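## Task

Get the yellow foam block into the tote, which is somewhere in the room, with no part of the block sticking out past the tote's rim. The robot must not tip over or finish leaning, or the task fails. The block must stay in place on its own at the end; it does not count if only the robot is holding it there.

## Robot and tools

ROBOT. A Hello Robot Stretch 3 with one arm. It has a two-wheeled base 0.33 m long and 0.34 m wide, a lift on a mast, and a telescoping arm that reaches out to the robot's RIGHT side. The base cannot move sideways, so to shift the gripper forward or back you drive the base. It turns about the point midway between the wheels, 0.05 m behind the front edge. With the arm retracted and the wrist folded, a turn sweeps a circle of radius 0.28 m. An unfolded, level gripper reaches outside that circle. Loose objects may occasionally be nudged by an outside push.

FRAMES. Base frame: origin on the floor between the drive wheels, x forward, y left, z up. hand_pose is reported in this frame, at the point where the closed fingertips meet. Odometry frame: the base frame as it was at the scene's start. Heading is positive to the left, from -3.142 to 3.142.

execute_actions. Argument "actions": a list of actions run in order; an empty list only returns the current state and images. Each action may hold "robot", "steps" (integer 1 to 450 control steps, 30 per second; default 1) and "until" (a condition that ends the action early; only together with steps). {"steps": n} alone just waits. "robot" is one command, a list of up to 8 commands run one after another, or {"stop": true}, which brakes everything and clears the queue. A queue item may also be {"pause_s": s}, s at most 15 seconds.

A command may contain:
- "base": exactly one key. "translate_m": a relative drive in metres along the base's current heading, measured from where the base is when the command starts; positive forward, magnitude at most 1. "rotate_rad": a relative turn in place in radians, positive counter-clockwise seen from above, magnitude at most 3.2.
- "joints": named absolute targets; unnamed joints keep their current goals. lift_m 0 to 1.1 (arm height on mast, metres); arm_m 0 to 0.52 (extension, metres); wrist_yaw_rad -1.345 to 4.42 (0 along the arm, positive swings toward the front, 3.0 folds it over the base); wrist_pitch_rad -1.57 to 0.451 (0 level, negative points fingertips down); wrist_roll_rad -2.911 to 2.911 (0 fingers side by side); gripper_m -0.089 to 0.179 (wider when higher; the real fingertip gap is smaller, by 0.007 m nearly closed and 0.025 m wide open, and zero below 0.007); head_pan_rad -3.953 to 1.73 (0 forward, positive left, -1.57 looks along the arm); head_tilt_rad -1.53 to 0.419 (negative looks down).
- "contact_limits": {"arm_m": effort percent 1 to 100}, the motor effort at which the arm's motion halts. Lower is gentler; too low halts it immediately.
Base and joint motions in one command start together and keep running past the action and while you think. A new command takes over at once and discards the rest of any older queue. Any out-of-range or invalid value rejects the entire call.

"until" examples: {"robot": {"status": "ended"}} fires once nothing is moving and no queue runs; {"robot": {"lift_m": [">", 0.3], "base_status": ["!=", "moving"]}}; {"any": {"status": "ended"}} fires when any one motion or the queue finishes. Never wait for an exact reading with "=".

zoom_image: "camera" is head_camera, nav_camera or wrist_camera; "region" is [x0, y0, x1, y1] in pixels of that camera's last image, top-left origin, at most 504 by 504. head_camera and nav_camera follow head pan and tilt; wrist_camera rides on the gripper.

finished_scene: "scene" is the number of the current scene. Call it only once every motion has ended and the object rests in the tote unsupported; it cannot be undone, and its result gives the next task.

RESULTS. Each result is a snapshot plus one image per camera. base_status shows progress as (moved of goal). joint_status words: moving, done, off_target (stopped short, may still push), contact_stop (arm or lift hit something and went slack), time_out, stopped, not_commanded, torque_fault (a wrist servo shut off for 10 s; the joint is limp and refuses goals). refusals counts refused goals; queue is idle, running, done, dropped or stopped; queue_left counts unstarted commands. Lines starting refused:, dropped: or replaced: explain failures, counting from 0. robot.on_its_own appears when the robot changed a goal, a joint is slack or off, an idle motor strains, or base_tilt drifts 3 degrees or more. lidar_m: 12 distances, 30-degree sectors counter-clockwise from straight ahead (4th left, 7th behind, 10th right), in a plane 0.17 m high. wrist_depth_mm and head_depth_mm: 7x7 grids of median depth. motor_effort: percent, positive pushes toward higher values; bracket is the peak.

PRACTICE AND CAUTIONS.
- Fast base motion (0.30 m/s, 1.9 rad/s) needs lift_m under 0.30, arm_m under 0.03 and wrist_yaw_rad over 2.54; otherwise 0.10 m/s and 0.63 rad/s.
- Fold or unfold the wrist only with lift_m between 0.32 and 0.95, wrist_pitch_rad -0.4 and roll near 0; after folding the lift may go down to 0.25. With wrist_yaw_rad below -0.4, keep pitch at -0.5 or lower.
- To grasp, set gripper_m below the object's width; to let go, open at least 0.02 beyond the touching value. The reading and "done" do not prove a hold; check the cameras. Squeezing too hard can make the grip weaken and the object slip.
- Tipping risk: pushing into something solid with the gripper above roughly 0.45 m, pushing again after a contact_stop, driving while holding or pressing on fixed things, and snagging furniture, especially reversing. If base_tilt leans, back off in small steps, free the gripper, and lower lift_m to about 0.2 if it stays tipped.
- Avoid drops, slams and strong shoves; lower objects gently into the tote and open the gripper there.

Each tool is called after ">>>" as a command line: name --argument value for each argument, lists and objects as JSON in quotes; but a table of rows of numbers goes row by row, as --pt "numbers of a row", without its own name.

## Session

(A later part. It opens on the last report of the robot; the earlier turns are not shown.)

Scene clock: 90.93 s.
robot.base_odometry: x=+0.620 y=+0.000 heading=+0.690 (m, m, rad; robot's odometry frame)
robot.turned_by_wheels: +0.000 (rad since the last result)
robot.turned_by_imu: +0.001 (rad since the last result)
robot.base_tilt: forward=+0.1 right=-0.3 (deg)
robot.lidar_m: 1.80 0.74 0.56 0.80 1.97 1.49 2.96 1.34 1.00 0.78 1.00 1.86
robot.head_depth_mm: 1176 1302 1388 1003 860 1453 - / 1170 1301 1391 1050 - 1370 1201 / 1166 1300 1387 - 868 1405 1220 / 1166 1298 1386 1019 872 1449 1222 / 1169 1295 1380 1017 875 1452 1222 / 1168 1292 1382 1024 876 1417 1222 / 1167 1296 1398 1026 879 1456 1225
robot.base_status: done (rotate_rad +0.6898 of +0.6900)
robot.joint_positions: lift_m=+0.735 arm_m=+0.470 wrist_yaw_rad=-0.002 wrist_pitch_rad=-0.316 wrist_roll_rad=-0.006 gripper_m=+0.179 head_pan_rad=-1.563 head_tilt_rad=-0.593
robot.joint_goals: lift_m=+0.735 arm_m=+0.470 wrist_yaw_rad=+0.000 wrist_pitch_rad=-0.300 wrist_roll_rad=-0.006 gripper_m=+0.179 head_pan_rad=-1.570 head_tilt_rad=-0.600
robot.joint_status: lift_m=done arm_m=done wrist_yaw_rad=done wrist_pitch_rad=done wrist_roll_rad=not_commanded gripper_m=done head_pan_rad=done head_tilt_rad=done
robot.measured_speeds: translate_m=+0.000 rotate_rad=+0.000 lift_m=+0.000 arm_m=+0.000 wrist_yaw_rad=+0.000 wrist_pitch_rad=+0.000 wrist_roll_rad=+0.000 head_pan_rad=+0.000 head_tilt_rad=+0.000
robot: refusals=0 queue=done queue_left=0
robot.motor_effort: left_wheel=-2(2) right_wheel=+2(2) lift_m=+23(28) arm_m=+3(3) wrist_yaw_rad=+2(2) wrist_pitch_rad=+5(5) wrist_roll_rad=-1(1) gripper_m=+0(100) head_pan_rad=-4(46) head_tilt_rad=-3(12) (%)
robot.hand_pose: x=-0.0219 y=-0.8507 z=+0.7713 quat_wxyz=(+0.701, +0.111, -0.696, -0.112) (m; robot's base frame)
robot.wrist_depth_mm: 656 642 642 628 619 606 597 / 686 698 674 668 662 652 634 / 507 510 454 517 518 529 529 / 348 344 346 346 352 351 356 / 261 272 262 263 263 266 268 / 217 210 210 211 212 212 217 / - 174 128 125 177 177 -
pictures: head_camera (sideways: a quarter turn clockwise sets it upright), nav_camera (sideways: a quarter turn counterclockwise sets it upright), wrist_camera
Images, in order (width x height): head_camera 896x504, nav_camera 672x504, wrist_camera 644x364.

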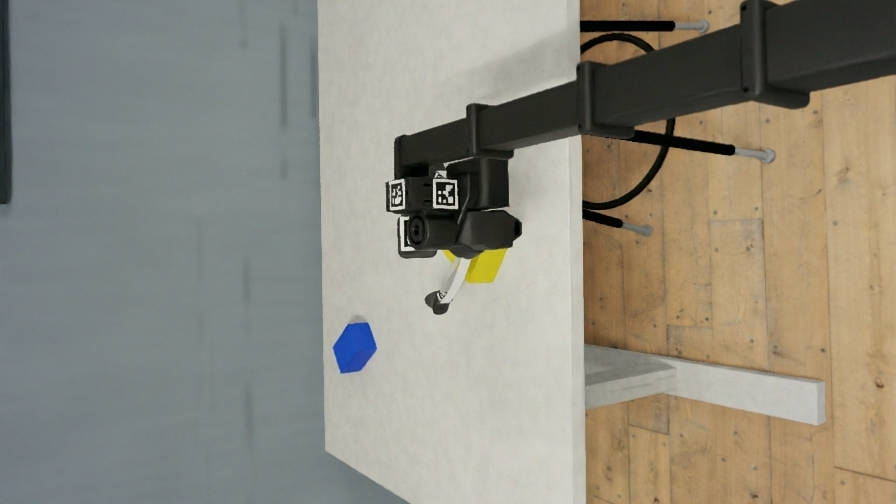

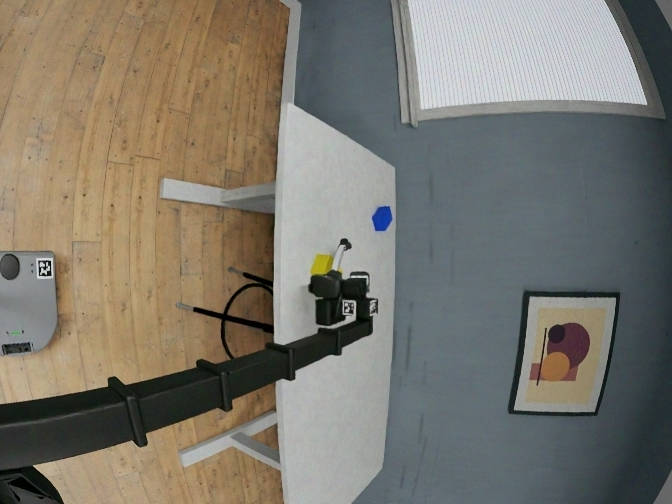

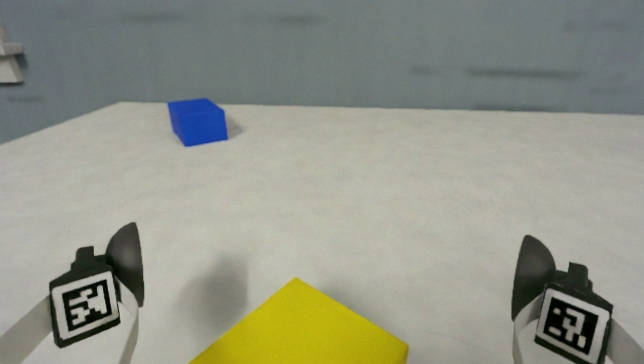

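>>> execute_actions --actions '[{"robot":[{"joints":{"arm_m":0.41}},{"joints":{"lift_m":0.705}}],"steps":450,"until":{"robot":{"status":"ended"}}}]'

Scene clock: 100.17 s.
robot.base_odometry: x=+0.620 y=+0.000 heading=+0.690 (m, m, rad; robot's odometry frame)
robot.turned_by_wheels: +0.000 (rad since the last result)
robot.turned_by_imu: +0.001 (rad since the last result)
robot.base_tilt: forward=+0.2 right=-0.4 (deg)
robot.lidar_m: 1.80 0.74 0.56 0.80 1.97 1.49 2.95 1.33 1.00 0.79 1.00 1.87
robot.head_depth_mm: 1181 1302 1393 1003 865 1431 - / 1171 1301 1388 1008 862 1366 1217 / 1173 1295 1381 1102 1606 1413 1222 / 1169 1296 1380 1055 1625 1450 1222 / 1172 1297 1380 1019 873 1448 1219 / 1169 1304 1383 1020 880 1416 1225 / 1165 1288 1398 1027 878 1461 1220
robot.base_status: done (rotate_rad +0.6898 of +0.6900)
robot.joint_positions: lift_m=+0.705 arm_m=+0.410 wrist_yaw_rad=-0.002 wrist_pitch_rad=-0.316 wrist_roll_rad=-0.006 gripper_m=+0.179 head_pan_rad=-1.563 head_tilt_rad=-0.593
robot.joint_goals: lift_m=+0.705 arm_m=+0.410 wrist_yaw_rad=+0.000 wrist_pitch_rad=-0.300 wrist_roll_rad=-0.006 gripper_m=+0.179 head_pan_rad=-1.570 head_tilt_rad=-0.600
robot.joint_status: lift_m=done arm_m=done wrist_yaw_rad=done wrist_pitch_rad=done wrist_roll_rad=not_commanded gripper_m=done head_pan_rad=done head_tilt_rad=done
robot.measured_speeds: translate_m=+0.000 rotate_rad=+0.000 lift_m=+0.000 arm_m=+0.000 wrist_yaw_rad=+0.000 wrist_pitch_rad=+0.000 wrist_roll_rad=+0.000 head_pan_rad=+0.000 head_tilt_rad=+0.000
robot: refusals=0 queue=done queue_left=0
robot.motor_effort: left_wheel=-2(2) right_wheel=+3(2) lift_m=+23(23) arm_m=-5(5) wrist_yaw_rad=+2(2) wrist_pitch_rad=+5(5) wrist_roll_rad=-1(1) gripper_m=+1(0) head_pan_rad=-4(3) head_tilt_rad=-3(2) (%)
robot.hand_pose: x=-0.0219 y=-0.7913 z=+0.7413 quat_wxyz=(+0.701, +0.111, -0.696, -0.112) (m; robot's base frame)
robot.wrist_depth_mm: 706 678 689 678 667 656 653 / 755 728 710 715 693 689 683 / 411 410 410 420 421 431 426 / 276 279 280 180 284 285 286 / 209 221 135 137 204 215 216 / - 162 115 126 171 171 175 / - 141 125 133 142 143 -
pictures: head_camera (sideways: a quarter turn clockwise sets it upright), nav_camera (sideways: a quarter turn counterclockwise sets it upright), wrist_camera
Images, in order (width x height): head_camera 896x504, nav_camera 672x504, wrist_camera 644x364.

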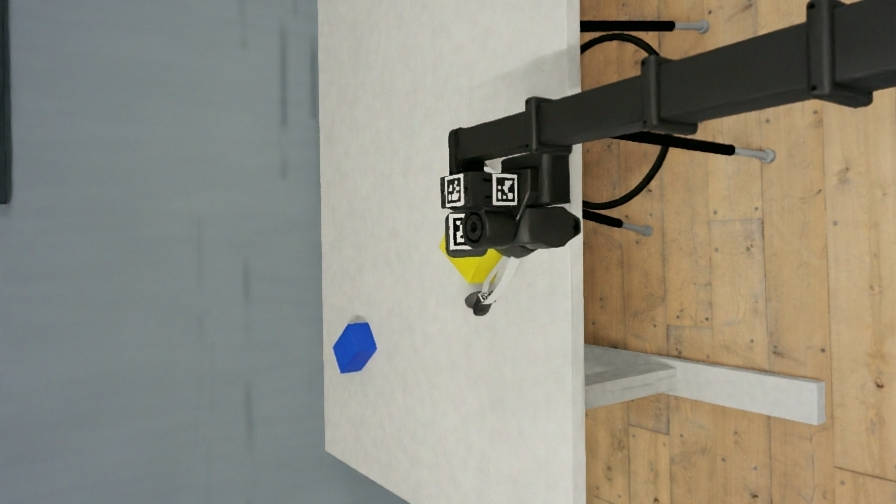

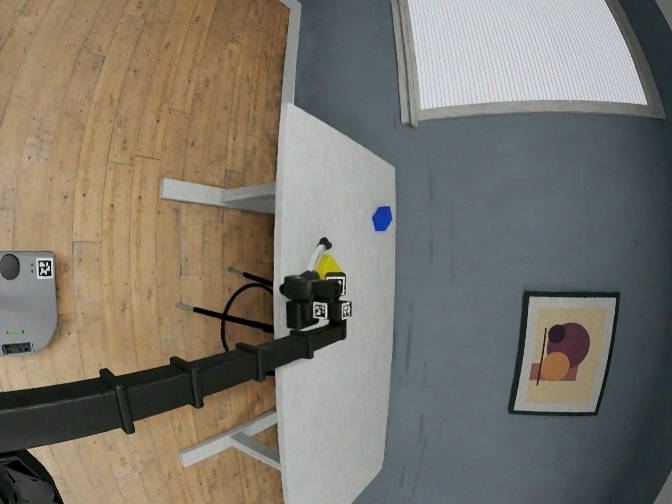

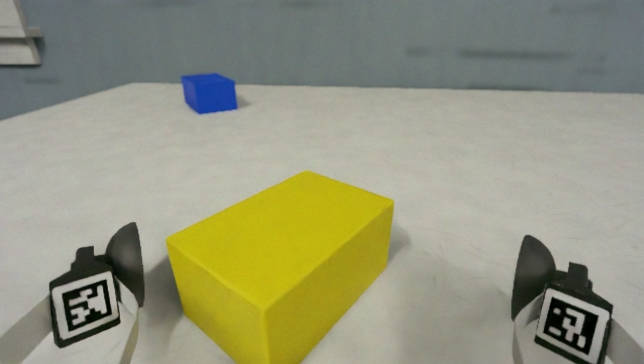

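Good height. Grip.

>>> execute_actions --actions '[{"robot":[{"joints":{"gripper_m":0.03}},{"pause_s":0.5},{"joints":{"lift_m":0.85}},{"joints":{"arm_m":0.05,"head_pan_rad":1.0,"head_tilt_rad":-0.5}}],"steps":450,"until":{"robot":{"status":"ended"}}}]'

Scene clock: 111.60 s.
robot.base_odometry: x=+0.620 y=+0.000 heading=+0.690 (m, m, rad; robot's odometry frame)
robot.turned_by_wheels: +0.000 (rad since the last result)
robot.turned_by_imu: +0.002 (rad since the last result)
robot.base_tilt: forward=+0.2 right=-0.4 (deg)
robot.lidar_m: 1.80 0.74 0.56 0.80 1.97 1.49 2.95 1.34 1.00 0.79 1.00 1.87
robot.head_depth_mm: 1882 2017 2141 910 1730 1488 1269 / 2112 2269 2368 843 937 1108 1244 / 2366 2570 1207 790 832 967 1155 / 2427 2626 1213 790 753 860 999 / 2265 2471 1220 792 685 776 910 / 2128 2281 1230 792 725 967 1225 / 2020 2146 1237 894 1203 1514 1285
robot.base_status: done (rotate_rad +0.6898 of +0.6900)
robot.joint_positions: lift_m=+0.850 arm_m=+0.050 wrist_yaw_rad=-0.001 wrist_pitch_rad=-0.320 wrist_roll_rad=-0.006 gripper_m=+0.031 head_pan_rad=+0.993 head_tilt_rad=-0.508
robot.joint_goals: lift_m=+0.850 arm_m=+0.050 wrist_yaw_rad=+0.000 wrist_pitch_rad=-0.300 wrist_roll_rad=-0.006 gripper_m=+0.030 head_pan_rad=+1.000 head_tilt_rad=-0.500
robot.joint_status: lift_m=done arm_m=done wrist_yaw_rad=done wrist_pitch_rad=done wrist_roll_rad=not_commanded gripper_m=done head_pan_rad=done head_tilt_rad=done
robot.measured_speeds: translate_m=+0.000 rotate_rad=+0.000 lift_m=+0.000 arm_m=+0.000 wrist_yaw_rad=+0.000 wrist_pitch_rad=+0.000 wrist_roll_rad=+0.000 head_pan_rad=+0.000 head_tilt_rad=+0.000
robot: refusals=0 queue=done queue_left=0
robot.motor_effort: left_wheel=-2(2) right_wheel=+2(3) lift_m=+29(30) arm_m=-5(6) wrist_yaw_rad=+2(2) wrist_pitch_rad=+5(5) wrist_roll_rad=-1(1) gripper_m=-17(100) head_pan_rad=+4(50) head_tilt_rad=+3(9) (%)
robot.hand_pose: x=-0.0218 y=-0.4310 z=+0.8852 quat_wxyz=(+0.700, +0.113, -0.696, -0.113) (m; robot's base frame)
robot.wrist_depth_mm: - - - - - - 968 / - - - - - - - / - - 903 922 920 926 919 / - 600 603 201 580 619 626 / 454 452 454 137 153 469 461 / - - 142 126 119 404 402 / - - - 143 - - -
pictures: head_camera (sideways: a quarter turn clockwise sets it upright), nav_camera (sideways: a quarter turn counterclockwise sets it upright), wrist_camera
Images, in order (width x height): head_camera 896x504, nav_camera 672x504, wrist_camera 644x364.

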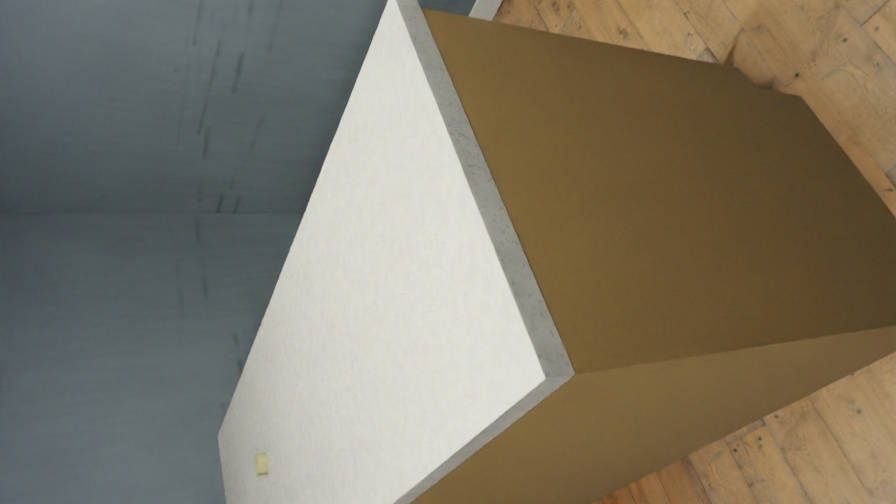

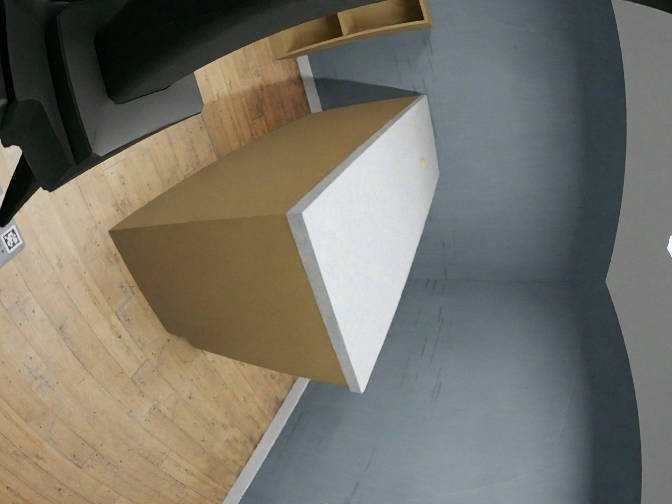

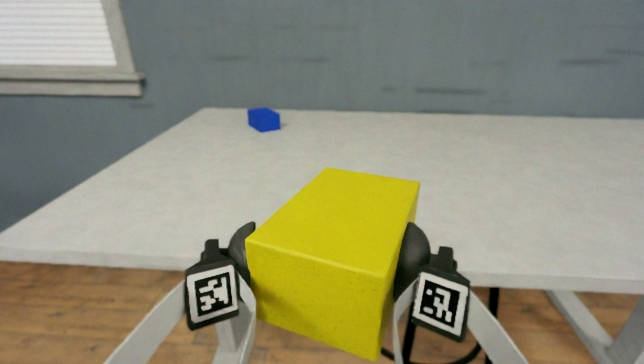

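>>> execute_actions --actions '[{"robot":{"joints":{"head_pan_rad":-3.3,"head_tilt_rad":-0.5}},"steps":150,"until":{"robot":{"status":"ended"}}}]'

Scene clock: 120.43 s.
robot.base_odometry: x=+0.620 y=+0.000 heading=+0.690 (m, m, rad; robot's odometry frame)
robot.turned_by_wheels: +0.000 (rad since the last result)
robot.turned_by_imu: +0.001 (rad since the last result)
robot.base_tilt: forward=+0.1 right=-0.3 (deg)
robot.lidar_m: 1.80 0.74 0.56 0.80 1.98 1.49 2.96 1.33 1.00 0.78 1.00 1.87
robot.head_depth_mm: 2688 2863 1532 1700 1887 - - / 2636 2864 1517 1660 1813 - - / 2604 2803 1908 2083 1943 - - / 2527 2781 3071 2636 1953 - - / 2488 2772 3039 2623 1956 1604 1254 / 2440 2692 2957 2633 1964 1550 1288 / 2450 2645 2885 2680 1965 1558 1290
robot.base_status: done (rotate_rad +0.6898 of +0.6900)
robot.joint_positions: lift_m=+0.850 arm_m=+0.050 wrist_yaw_rad=-0.001 wrist_pitch_rad=-0.320 wrist_roll_rad=-0.006 gripper_m=+0.031 head_pan_rad=-3.293 head_tilt_rad=-0.508
robot.joint_goals: lift_m=+0.850 arm_m=+0.050 wrist_yaw_rad=+0.000 wrist_pitch_rad=-0.300 wrist_roll_rad=-0.006 gripper_m=+0.030 head_pan_rad=-3.300 head_tilt_rad=-0.500
robot.joint_status: lift_m=done arm_m=done wrist_yaw_rad=done wrist_pitch_rad=done wrist_roll_rad=not_commanded gripper_m=done head_pan_rad=done head_tilt_rad=done
robot.measured_speeds: translate_m=+0.000 rotate_rad=+0.000 lift_m=+0.000 arm_m=+0.000 wrist_yaw_rad=+0.000 wrist_pitch_rad=+0.000 wrist_roll_rad=+0.000 head_pan_rad=+0.000 head_tilt_rad=+0.000
robot: refusals=0 queue=done queue_left=0
robot.motor_effort: left_wheel=-2(2) right_wheel=+2(1) lift_m=+29(29) arm_m=-5(5) wrist_yaw_rad=+1(2) wrist_pitch_rad=+6(5) wrist_roll_rad=-1(1) gripper_m=-18(18) head_pan_rad=-3(54) head_tilt_rad=+2(1) (%)
robot.hand_pose: x=-0.0218 y=-0.4310 z=+0.8852 quat_wxyz=(+0.700, +0.113, -0.696, -0.113) (m; robot's base frame)
robot.wrist_depth_mm: - - - 997 975 966 971 / - - - - - - - / - - 916 911 918 931 937 / - 606 613 201 582 624 615 / 452 458 460 138 154 470 467 / - - 142 126 119 408 405 / - - - 142 - - -
pictures: head_camera (sideways: a quarter turn clockwise sets it upright), nav_camera (sideways: a quarter turn counterclockwise sets it upright), wrist_camera
Images, in order (width x height): head_camera 896x504, nav_camera 672x504, wrist_camera 644x364.

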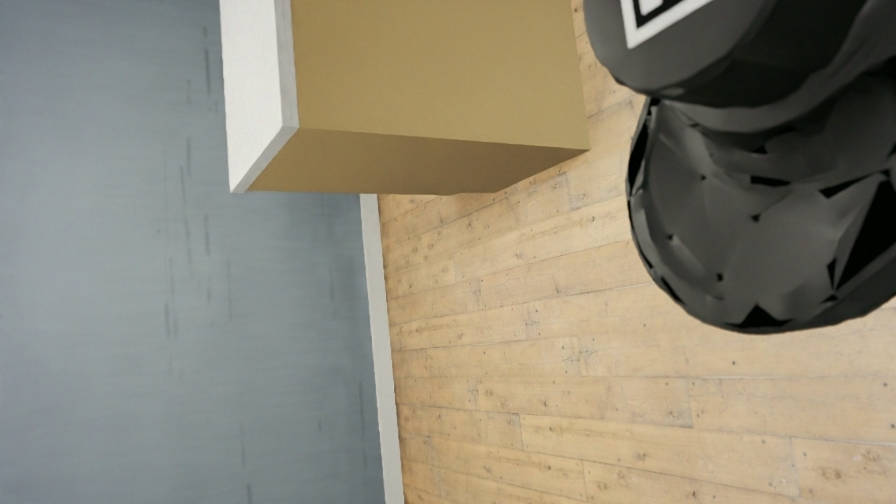

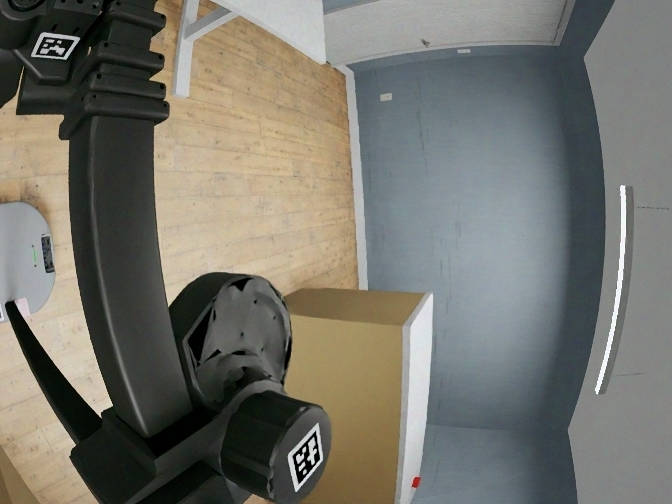

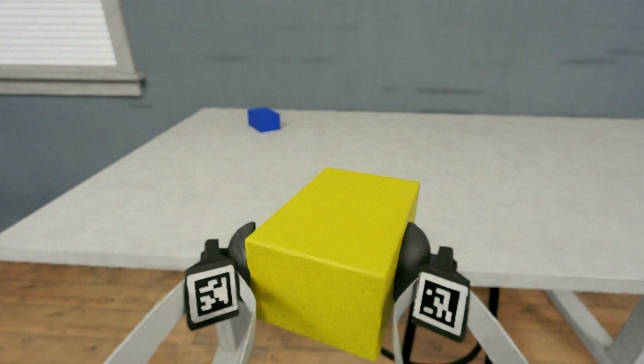

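>>> execute_actions --actions '[{"robot":{"base":{"translate_m":0.9},"joints":{"head_pan_rad":1.7,"head_tilt_rad":-0.6}},"steps":450,"until":{"robot":{"status":"ended"}}}]'

Scene clock: 137.43 s.
robot.base_odometry: x=+1.314 y=+0.573 heading=+0.690 (m, m, rad; robot's odometry frame)
robot.turned_by_wheels: +0.000 (rad since the last result)
robot.turned_by_imu: +0.003 (rad since the last result)
robot.base_tilt: forward=+0.2 right=-0.3 (deg)
robot.lidar_m: 0.90 0.94 1.28 0.53 0.54 0.74 2.35 1.99 1.11 1.40 1.28 0.94
robot.head_depth_mm: 1939 2163 2405 2267 1747 1446 1209 / 1985 2168 2433 2146 1762 1448 1214 / 1992 2186 2450 2282 1775 1453 1216 / 1991 1635 1170 1284 1409 1372 1202 / 2047 1634 962 683 703 790 - / 2053 1666 968 688 694 - - / 2053 2202 1003 - - - -
robot.base_status: done (translate_m +0.9000 of +0.9000)
robot.joint_positions: lift_m=+0.850 arm_m=+0.050 wrist_yaw_rad=-0.001 wrist_pitch_rad=-0.320 wrist_roll_rad=-0.006 gripper_m=+0.031 head_pan_rad=+1.693 head_tilt_rad=-0.593
robot.joint_goals: lift_m=+0.850 arm_m=+0.050 wrist_yaw_rad=+0.000 wrist_pitch_rad=-0.300 wrist_roll_rad=-0.006 gripper_m=+0.030 head_pan_rad=+1.700 head_tilt_rad=-0.600
robot.joint_status: lift_m=done arm_m=done wrist_yaw_rad=done wrist_pitch_rad=done wrist_roll_rad=not_commanded gripper_m=done head_pan_rad=done head_tilt_rad=done
robot.measured_speeds: translate_m=+0.000 rotate_rad=+0.000 lift_m=+0.000 arm_m=+0.000 wrist_yaw_rad=+0.000 wrist_pitch_rad=+0.000 wrist_roll_rad=+0.000 head_pan_rad=+0.000 head_tilt_rad=+0.000
robot: refusals=0 queue=done queue_left=0
robot.motor_effort: left_wheel=-2(3) right_wheel=+1(5) lift_m=+29(29) arm_m=-5(5) wrist_yaw_rad=+1(2) wrist_pitch_rad=+5(5) wrist_roll_rad=-1(1) gripper_m=-17(18) head_pan_rad=+3(49) head_tilt_rad=-2(9) (%)
robot.hand_pose: x=-0.0218 y=-0.4310 z=+0.8852 quat_wxyz=(+0.700, +0.113, -0.696, -0.113) (m; robot's base frame)
robot.wrist_depth_mm: - - - - 999 991 968 / - - - - - - - / - - - - - - 859 / - - - 201 - - 623 / - - - 137 153 - 752 / - - 142 126 119 - - / - - - 142 - - -
pictures: head_camera (sideways: a quarter turn clockwise sets it upright), nav_camera (sideways: a quarter turn counterclockwise sets it upright), wrist_camera
Images, in order (width x height): head_camera 896x504, nav_camera 672x504, wrist_camera 644x364.

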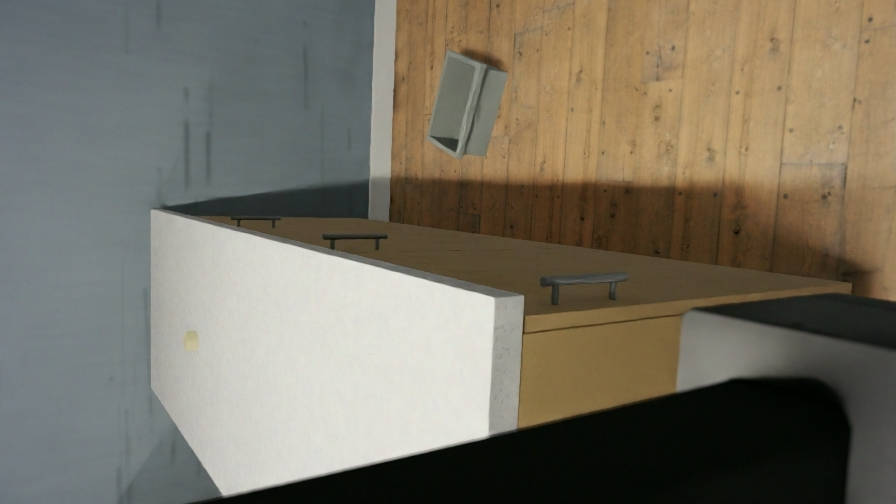

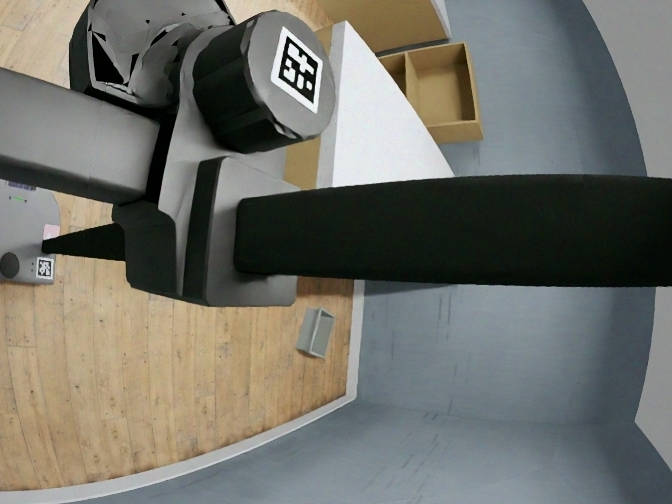

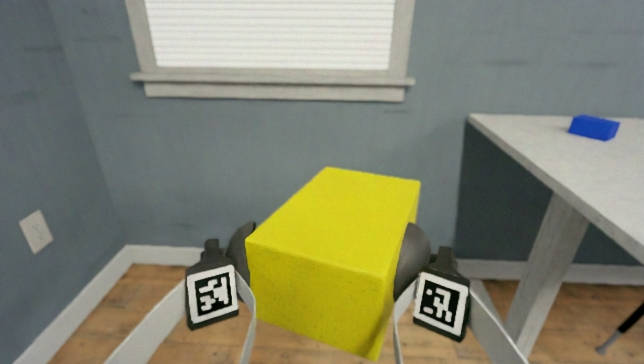

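>>> execute_actions --actions '[{"robot":[{"base":{"translate_m":0.22},"joints":{"wrist_yaw_rad":1.7,"arm_m":0.0,"wrist_pitch_rad":-0.4}},{"base":{"rotate_rad":1.55},"joints":{"head_pan_rad":0,"head_tilt_rad":-0.9}},{"base":{"translate_m":1.0},"joints":{"lift_m":0.5}}],"steps":450,"until":{"robot":{"status":"ended"}}},{"steps":450,"until":{"robot":{"status":"ended"}}}]'

Scene clock: 181.13 s.
robot.base_odometry: x=+0.864 y=+1.497 heading=+2.240 (m, m, rad; robot's odometry frame)
robot.turned_by_wheels: +1.550 (rad since the last result)
robot.turned_by_imu: +1.581 (rad since the last result)
robot.base_tilt: forward=+0.1 right=-0.3 (deg)
robot.lidar_m: 1.36 0.51 0.37 0.35 0.37 0.49 2.39 0.96 0.69 0.66 0.68 0.93
robot.head_depth_mm: 1225 1426 1666 1624 1412 1238 1109 / 1214 1425 1715 1639 1406 1246 1087 / 1216 1420 1705 1638 1387 1237 1082 / 1199 1408 1702 1638 1392 1248 1111 / 1197 1408 1685 1629 1394 1246 1110 / 1200 1387 1596 1608 1421 1246 1117 / 1146 1167 1138 1115 1091 1069 1081
robot.base_status: done (translate_m +1.0000 of +1.0000)
robot.joint_positions: lift_m=+0.500 arm_m=+0.002 wrist_yaw_rad=+1.697 wrist_pitch_rad=-0.419 wrist_roll_rad=-0.006 gripper_m=+0.031 head_pan_rad=+0.007 head_tilt_rad=-0.889
robot.joint_goals: lift_m=+0.500 arm_m=+0.000 wrist_yaw_rad=+1.700 wrist_pitch_rad=-0.400 wrist_roll_rad=-0.006 gripper_m=+0.030 head_pan_rad=+0.000 head_tilt_rad=-0.900
robot.joint_status: lift_m=done arm_m=done wrist_yaw_rad=done wrist_pitch_rad=done wrist_roll_rad=not_commanded gripper_m=done head_pan_rad=done head_tilt_rad=done
robot.measured_speeds: translate_m=+0.000 rotate_rad=+0.000 lift_m=+0.000 arm_m=+0.000 wrist_yaw_rad=+0.000 wrist_pitch_rad=+0.000 wrist_roll_rad=+0.000 head_pan_rad=+0.000 head_tilt_rad=+0.000
robot: refusals=0 queue=done queue_left=0
robot.motor_effort: left_wheel=-3(6) right_wheel=+2(7) lift_m=+23(29) arm_m=-5(4) wrist_yaw_rad=+3(6) wrist_pitch_rad=+5(4) wrist_roll_rad=-1(1) gripper_m=-18(18) head_pan_rad=-5(52) head_tilt_rad=-4(19) (%)
robot.hand_pose: x=+0.2012 y=-0.1189 z=+0.5127 quat_wxyz=(+0.569, +0.615, -0.345, +0.424) (m; robot's base frame)
robot.wrist_depth_mm: 496 664 - - - - 790 / 498 681 - - - - 781 / 498 699 - - - - 760 / 509 708 - 201 - - 772 / 519 775 956 138 153 947 730 / 525 760 141 127 119 787 691 / 595 661 646 142 647 677 646
pictures: head_camera (sideways: a quarter turn clockwise sets it upright), nav_camera (sideways: a quarter turn counterclockwise sets it upright), wrist_camera
Images, in order (width x height): head_camera 896x504, nav_camera 672x504, wrist_camera 644x364.

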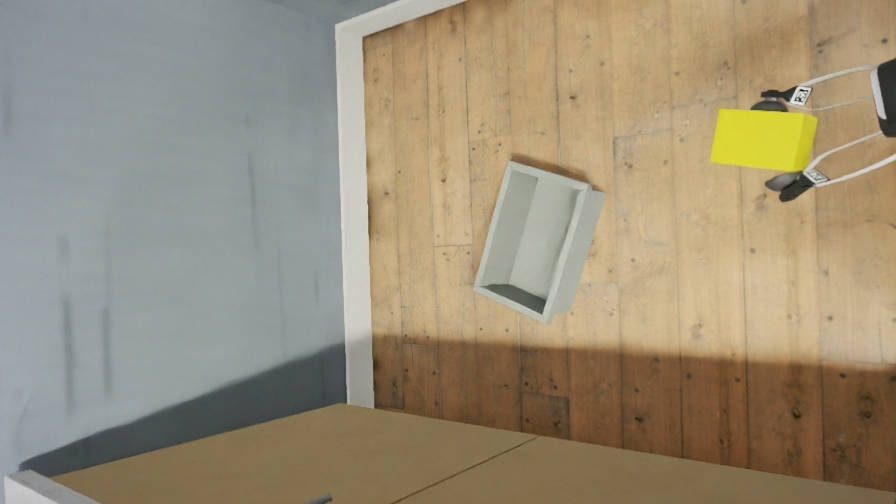

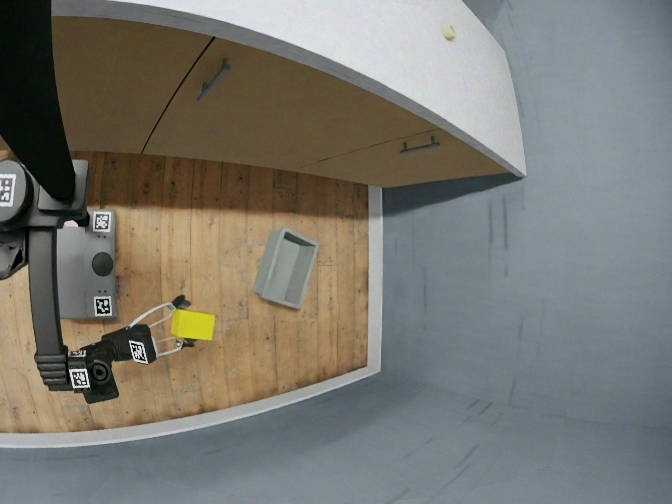

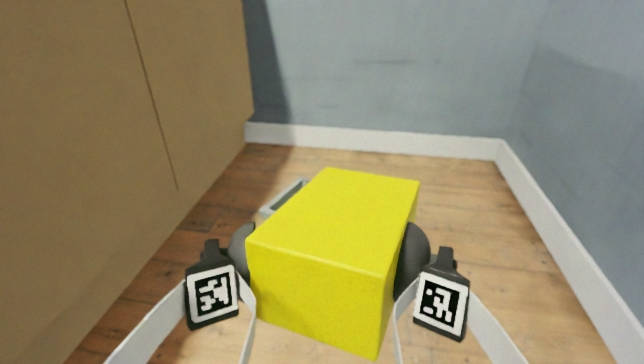

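>>> execute_actions --actions '[{"robot":{"base":{"translate_m":0.8},"joints":{"wrist_yaw_rad":2.0,"lift_m":0.4,"head_tilt_rad":-1.3}},"steps":450,"until":{"robot":{"status":"ended"}}}]'

Scene clock: 198.53 s.
robot.base_odometry: x=+0.368 y=+2.125 heading=+2.240 (m, m, rad; robot's odometry frame)
robot.turned_by_wheels: +0.000 (rad since the last result)
robot.turned_by_imu: +0.003 (rad since the last result)
robot.base_tilt: forward=+0.1 right=-0.3 (deg)
robot.lidar_m: 0.57 0.53 0.38 0.37 0.38 0.52 2.74 0.94 0.68 0.65 0.67 0.59
robot.head_depth_mm: 632 820 1175 1316 1240 1172 1124 / 629 817 1161 1316 1252 - 1125 / 627 813 1154 1319 1240 - 1119 / 624 809 1140 1316 1238 - 1118 / 618 800 1134 1312 1235 - - / 617 797 1122 1320 1247 1202 - / 614 791 1052 1154 1226 1172 -
robot.base_status: done (translate_m +0.8000 of +0.8000)
robot.joint_positions: lift_m=+0.400 arm_m=+0.002 wrist_yaw_rad=+1.997 wrist_pitch_rad=-0.419 wrist_roll_rad=-0.006 gripper_m=+0.031 head_pan_rad=+0.007 head_tilt_rad=-1.285
robot.joint_goals: lift_m=+0.400 arm_m=+0.000 wrist_yaw_rad=+2.000 wrist_pitch_rad=-0.400 wrist_roll_rad=-0.006 gripper_m=+0.030 head_pan_rad=+0.000 head_tilt_rad=-1.300
robot.joint_status: lift_m=done arm_m=done wrist_yaw_rad=done wrist_pitch_rad=done wrist_roll_rad=not_commanded gripper_m=done head_pan_rad=done head_tilt_rad=done
robot.measured_speeds: translate_m=+0.000 rotate_rad=+0.000 lift_m=+0.000 arm_m=+0.000 wrist_yaw_rad=+0.000 wrist_pitch_rad=+0.000 wrist_roll_rad=+0.000 head_pan_rad=+0.000 head_tilt_rad=+0.000
robot: refusals=0 queue=done queue_left=0
robot.motor_effort: left_wheel=-3(5) right_wheel=+2(6) lift_m=+24(24) arm_m=-4(5) wrist_yaw_rad=+4(4) wrist_pitch_rad=+5(5) wrist_roll_rad=-1(1) gripper_m=-16(17) head_pan_rad=-4(4) head_tilt_rad=-5(22) (%)
robot.hand_pose: x=+0.1829 y=-0.0544 z=+0.4126 quat_wxyz=(+0.499, +0.659, -0.249, +0.504) (m; robot's base frame)
robot.wrist_depth_mm: 382 471 571 504 448 400 360 / 393 494 616 543 480 421 379 / 405 513 665 597 517 450 405 / 421 530 742 203 529 486 434 / 437 571 756 137 153 535 464 / 453 628 142 127 118 555 499 / 532 560 549 142 548 559 535
pictures: head_camera (sideways: a quarter turn clockwise sets it upright), nav_camera (sideways: a quarter turn counterclockwise sets it upright), wrist_camera
Images, in order (width x height): head_camera 896x504, nav_camera 672x504, wrist_camera 644x364.

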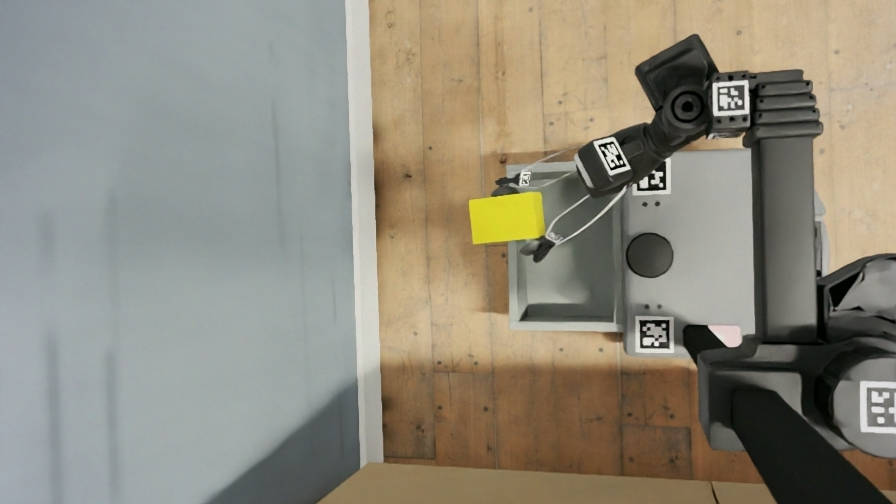

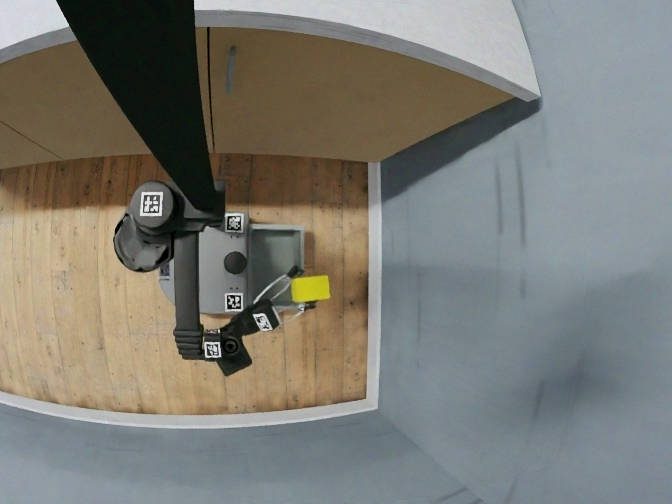

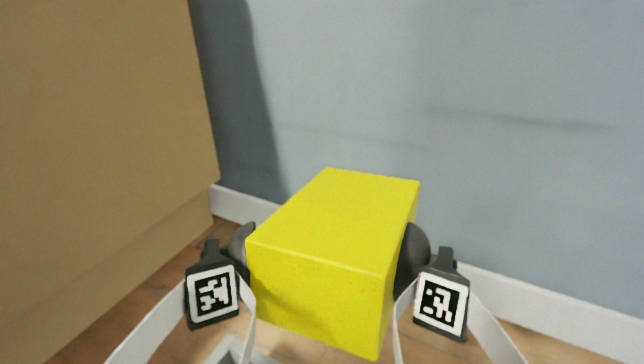

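>>> execute_actions --actions '[{"robot":[{"base":{"translate_m":-0.08}},{"joints":{"lift_m":0.3,"wrist_pitch_rad":-0.7}}],"steps":450,"until":{"robot":{"status":"ended"}}}]'

Scene clock: 207.43 s.
robot.base_odometry: x=+0.417 y=+2.062 heading=+2.240 (m, m, rad; robot's odometry frame)
robot.turned_by_wheels: +0.000 (rad since the last result)
robot.turned_by_imu: +0.001 (rad since the last result)
robot.base_tilt: forward=+0.2 right=-0.3 (deg)
robot.lidar_m: 0.64 0.53 0.38 0.37 0.38 0.51 2.74 0.94 0.68 0.65 0.67 0.67
robot.head_depth_mm: 727 943 1320 1320 1251 1186 1130 / 726 941 1302 1319 1248 - 1123 / 718 931 1298 1322 1226 - 1124 / 717 930 1298 1321 1242 - 1113 / 715 920 1305 1316 1246 - - / 711 915 1299 1315 1252 1200 - / 708 908 1146 1151 1232 1166 1112
robot.base_status: done (translate_m -0.0800 of -0.0800)
robot.joint_positions: lift_m=+0.300 arm_m=+0.002 wrist_yaw_rad=+1.997 wrist_pitch_rad=-0.714 wrist_roll_rad=-0.006 gripper_m=+0.031 head_pan_rad=+0.007 head_tilt_rad=-1.285
robot.joint_goals: lift_m=+0.300 arm_m=+0.000 wrist_yaw_rad=+2.000 wrist_pitch_rad=-0.700 wrist_roll_rad=-0.006 gripper_m=+0.030 head_pan_rad=+0.000 head_tilt_rad=-1.300
robot.joint_status: lift_m=done arm_m=done wrist_yaw_rad=done wrist_pitch_rad=done wrist_roll_rad=not_commanded gripper_m=done head_pan_rad=done head_tilt_rad=done
robot.measured_speeds: translate_m=+0.000 rotate_rad=+0.000 lift_m=+0.000 arm_m=+0.000 wrist_yaw_rad=+0.000 wrist_pitch_rad=+0.000 wrist_roll_rad=+0.000 head_pan_rad=+0.000 head_tilt_rad=+0.000
robot: refusals=0 queue=done queue_left=0
robot.motor_effort: left_wheel=-2(6) right_wheel=+2(3) lift_m=+23(23) arm_m=-5(5) wrist_yaw_rad=+4(3) wrist_pitch_rad=+4(4) wrist_roll_rad=-1(1) gripper_m=-16(16) head_pan_rad=-3(4) head_tilt_rad=-6(6) (%)
robot.hand_pose: x=+0.1407 y=-0.0736 z=+0.2529 quat_wxyz=(+0.567, +0.689, -0.149, +0.425) (m; robot's base frame)
robot.wrist_depth_mm: 396 496 708 642 561 501 452 / 410 589 723 695 619 547 485 / 482 597 630 614 619 579 522 / 512 539 432 201 523 535 532 / 463 460 377 137 153 453 461 / 418 414 142 126 119 407 413 / - 375 365 143 282 371 372
pictures: head_camera (sideways: a quarter turn clockwise sets it upright), nav_camera (sideways: a quarter turn counterclockwise sets it upright), wrist_camera
Images, in order (width x height): head_camera 896x504, nav_camera 672x504, wrist_camera 644x364.

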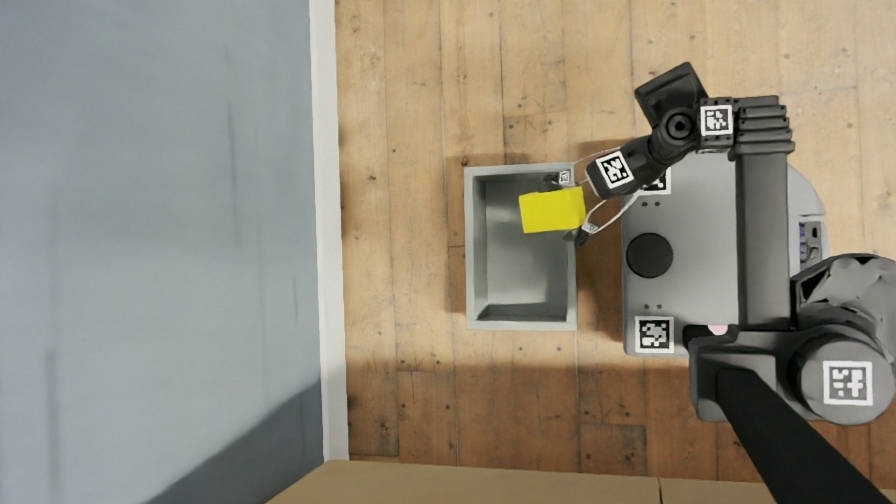

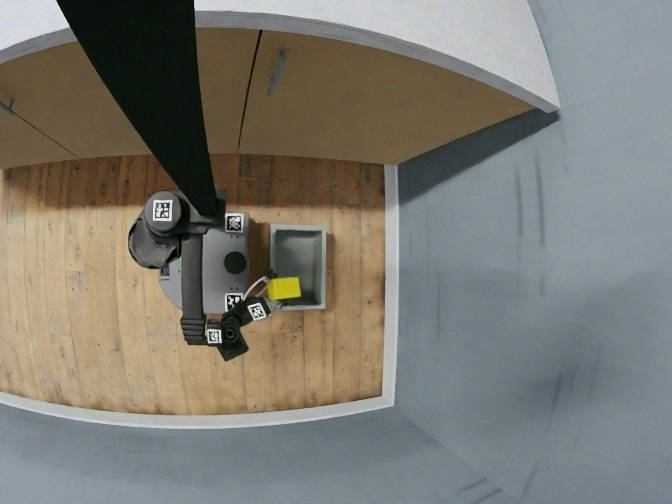

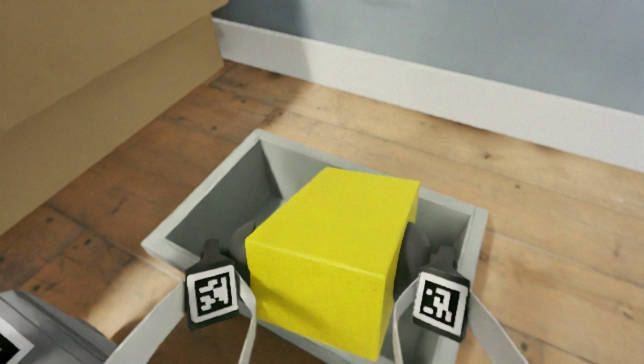

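>>> execute_actions --actions '[{"robot":[{"base":{"translate_m":0.065}},{"joints":{"lift_m":0.21,"wrist_yaw_rad":2.1}}],"steps":450,"until":{"robot":{"status":"ended"}}}]'

Scene clock: 215.20 s.
robot.base_odometry: x=+0.377 y=+2.113 heading=+2.240 (m, m, rad; robot's odometry frame)
robot.turned_by_wheels: +0.000 (rad since the last result)
robot.turned_by_imu: +0.001 (rad since the last result)
robot.base_tilt: forward=+0.3 right=-0.4 (deg)
robot.lidar_m: 0.58 0.53 0.38 0.37 0.38 0.51 2.74 0.93 0.68 0.65 0.67 0.82
robot.head_depth_mm: 649 845 1206 1326 1252 1185 1124 / 647 840 1196 1331 1245 1175 1125 / 643 836 1179 1321 1240 - 1118 / 641 829 1171 1319 1236 - 1113 / 639 824 1165 1326 1243 - - / 634 820 1153 1321 1253 1206 1113 / 631 815 1083 1157 1230 1171 1116
robot.base_status: done (translate_m +0.0650 of +0.0650)
robot.joint_positions: lift_m=+0.210 arm_m=+0.002 wrist_yaw_rad=+2.097 wrist_pitch_rad=-0.714 wrist_roll_rad=-0.006 gripper_m=+0.031 head_pan_rad=+0.007 head_tilt_rad=-1.285
robot.joint_goals: lift_m=+0.210 arm_m=+0.000 wrist_yaw_rad=+2.100 wrist_pitch_rad=-0.700 wrist_roll_rad=-0.006 gripper_m=+0.030 head_pan_rad=+0.000 head_tilt_rad=-1.300
robot.joint_status: lift_m=done arm_m=done wrist_yaw_rad=done wrist_pitch_rad=done wrist_roll_rad=not_commanded gripper_m=done head_pan_rad=done head_tilt_rad=done
robot.measured_speeds: translate_m=+0.000 rotate_rad=+0.000 lift_m=+0.000 arm_m=+0.000 wrist_yaw_rad=+0.000 wrist_pitch_rad=+0.000 wrist_roll_rad=+0.000 head_pan_rad=+0.000 head_tilt_rad=+0.000
robot: refusals=0 queue=done queue_left=0
robot.motor_effort: left_wheel=-2(5) right_wheel=+2(5) lift_m=+23(23) arm_m=-5(5) wrist_yaw_rad=+4(3) wrist_pitch_rad=+4(4) wrist_roll_rad=-1(1) gripper_m=-16(17) head_pan_rad=-4(4) head_tilt_rad=-5(6) (%)
robot.hand_pose: x=+0.1326 y=-0.0578 z=+0.1629 quat_wxyz=(+0.545, +0.696, -0.115, +0.453) (m; robot's base frame)
robot.wrist_depth_mm: 409 512 661 585 501 444 393 / 440 541 582 577 546 477 416 / 452 479 326 316 479 474 449 / 415 273 354 201 253 409 407 / 355 272 343 137 153 244 357 / - 206 142 126 118 214 318 / - - 180 142 281 186 286
pictures: head_camera (sideways: a quarter turn clockwise sets it upright), nav_camera (sideways: a quarter turn counterclockwise sets it upright), wrist_camera
Images, in order (width x height): head_camera 896x504, nav_camera 672x504, wrist_camera 644x364.

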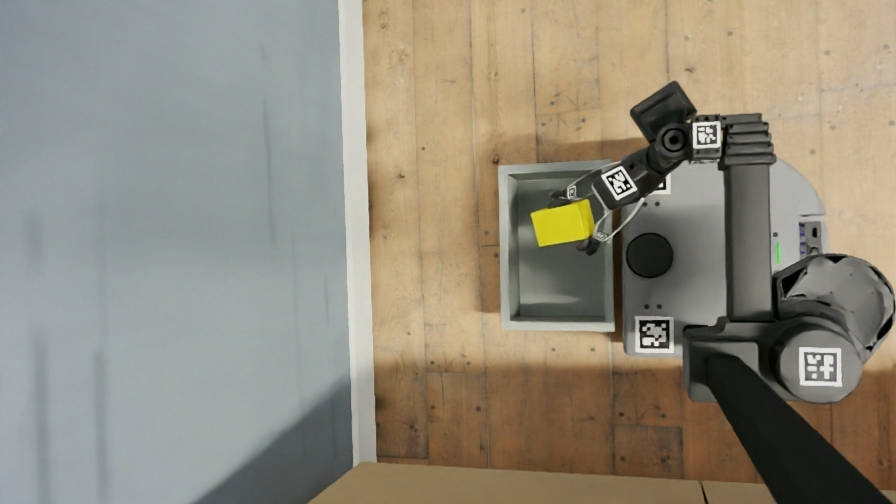

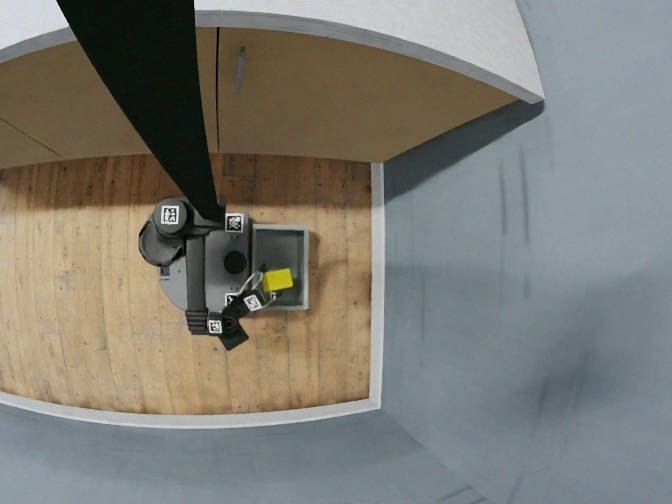

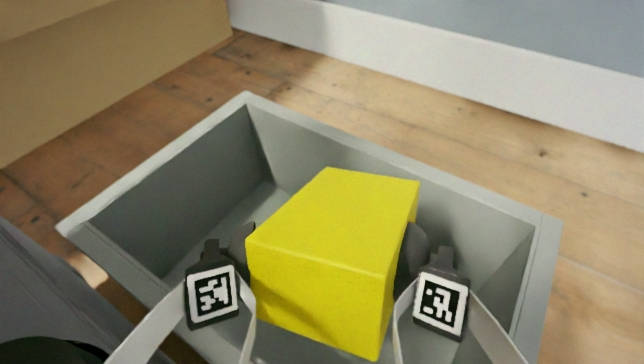

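Well placed. Release.

>>> execute_actions --actions '[{"robot":[{"joints":{"lift_m":0.18}},{"joints":{"gripper_m":0.11}},{"joints":{"lift_m":0.4}}],"steps":450,"until":{"robot":{"status":"ended"}}}]'

Scene clock: 223.10 s.
robot.base_odometry: x=+0.377 y=+2.113 heading=+2.240 (m, m, rad; robot's odometry frame)
robot.turned_by_wheels: +0.000 (rad since the last result)
robot.turned_by_imu: +0.001 (rad since the last result)
robot.base_tilt: forward=+0.2 right=-0.4 (deg)
robot.lidar_m: 0.58 0.53 0.38 0.37 0.38 0.52 2.73 0.94 0.68 0.65 0.67 0.60
robot.head_depth_mm: 649 845 1205 1315 1242 1176 1130 / 647 842 1194 1320 1256 - 1121 / 643 836 1185 1315 1246 - 1124 / 640 830 1172 1318 1244 - 1116 / 638 825 1167 1314 1237 - - / 634 819 1157 1320 1248 1197 - / 632 816 1081 1161 1231 1165 -
robot.base_status: done (translate_m +0.0650 of +0.0650)
robot.joint_positions: lift_m=+0.400 arm_m=+0.002 wrist_yaw_rad=+2.097 wrist_pitch_rad=-0.713 wrist_roll_rad=-0.006 gripper_m=+0.110 head_pan_rad=+0.007 head_tilt_rad=-1.285
robot.joint_goals: lift_m=+0.400 arm_m=+0.000 wrist_yaw_rad=+2.100 wrist_pitch_rad=-0.700 wrist_roll_rad=-0.006 gripper_m=+0.110 head_pan_rad=+0.000 head_tilt_rad=-1.300
robot.joint_status: lift_m=done arm_m=done wrist_yaw_rad=done wrist_pitch_rad=done wrist_roll_rad=not_commanded gripper_m=done head_pan_rad=done head_tilt_rad=done
robot.measured_speeds: translate_m=+0.000 rotate_rad=+0.000 lift_m=+0.000 arm_m=+0.000 wrist_yaw_rad=+0.000 wrist_pitch_rad=+0.000 wrist_roll_rad=+0.000 head_pan_rad=+0.000 head_tilt_rad=+0.000
robot: refusals=0 queue=done queue_left=0
robot.motor_effort: left_wheel=-3(3) right_wheel=+2(2) lift_m=+28(29) arm_m=-5(4) wrist_yaw_rad=+2(3) wrist_pitch_rad=+4(4) wrist_roll_rad=-1(1) gripper_m=+0(95) head_pan_rad=-4(4) head_tilt_rad=-5(6) (%)
robot.hand_pose: x=+0.1327 y=-0.0577 z=+0.3527 quat_wxyz=(+0.545, +0.696, -0.115, +0.453) (m; robot's base frame)
robot.wrist_depth_mm: 370 454 589 607 513 447 394 / 394 482 706 692 570 486 429 / 414 525 747 756 630 541 465 / 442 624 678 674 651 594 517 / 529 593 509 518 585 585 561 / 517 535 491 505 423 523 511 / 477 - 459 459 404 458 468
pictures: head_camera (sideways: a quarter turn clockwise sets it upright), nav_camera (sideways: a quarter turn counterclockwise sets it upright), wrist_camera
Images, in order (width x height): head_camera 896x504, nav_camera 672x504, wrist_camera 644x364.

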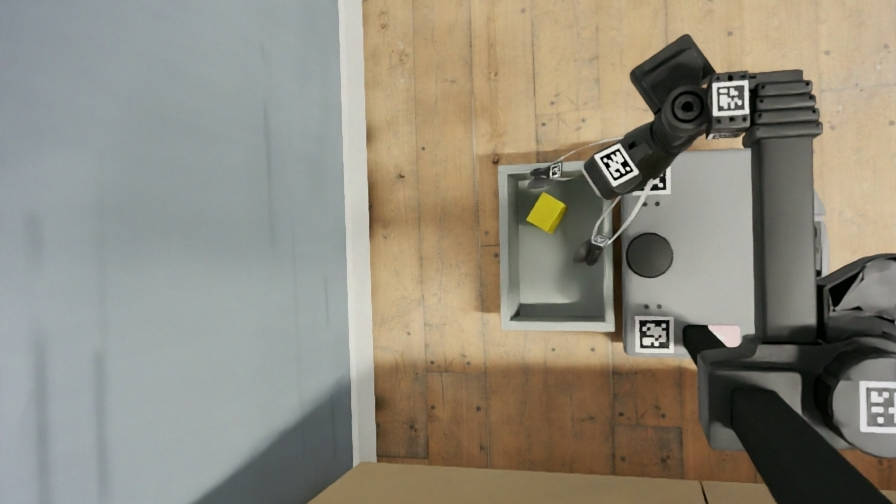

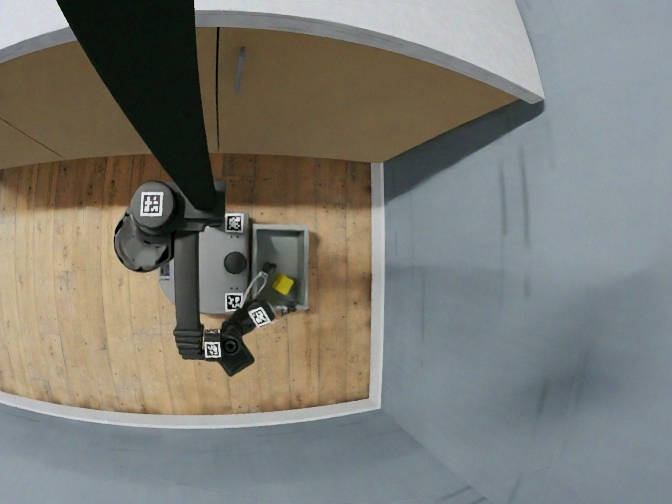

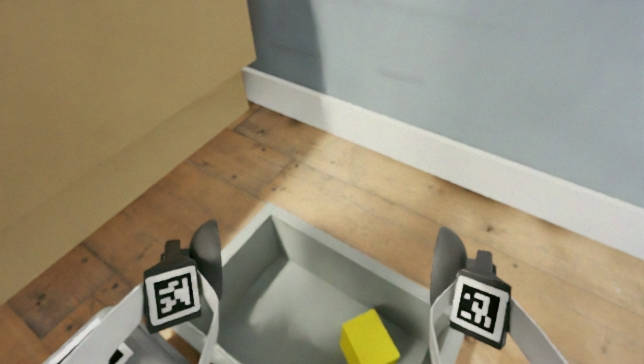

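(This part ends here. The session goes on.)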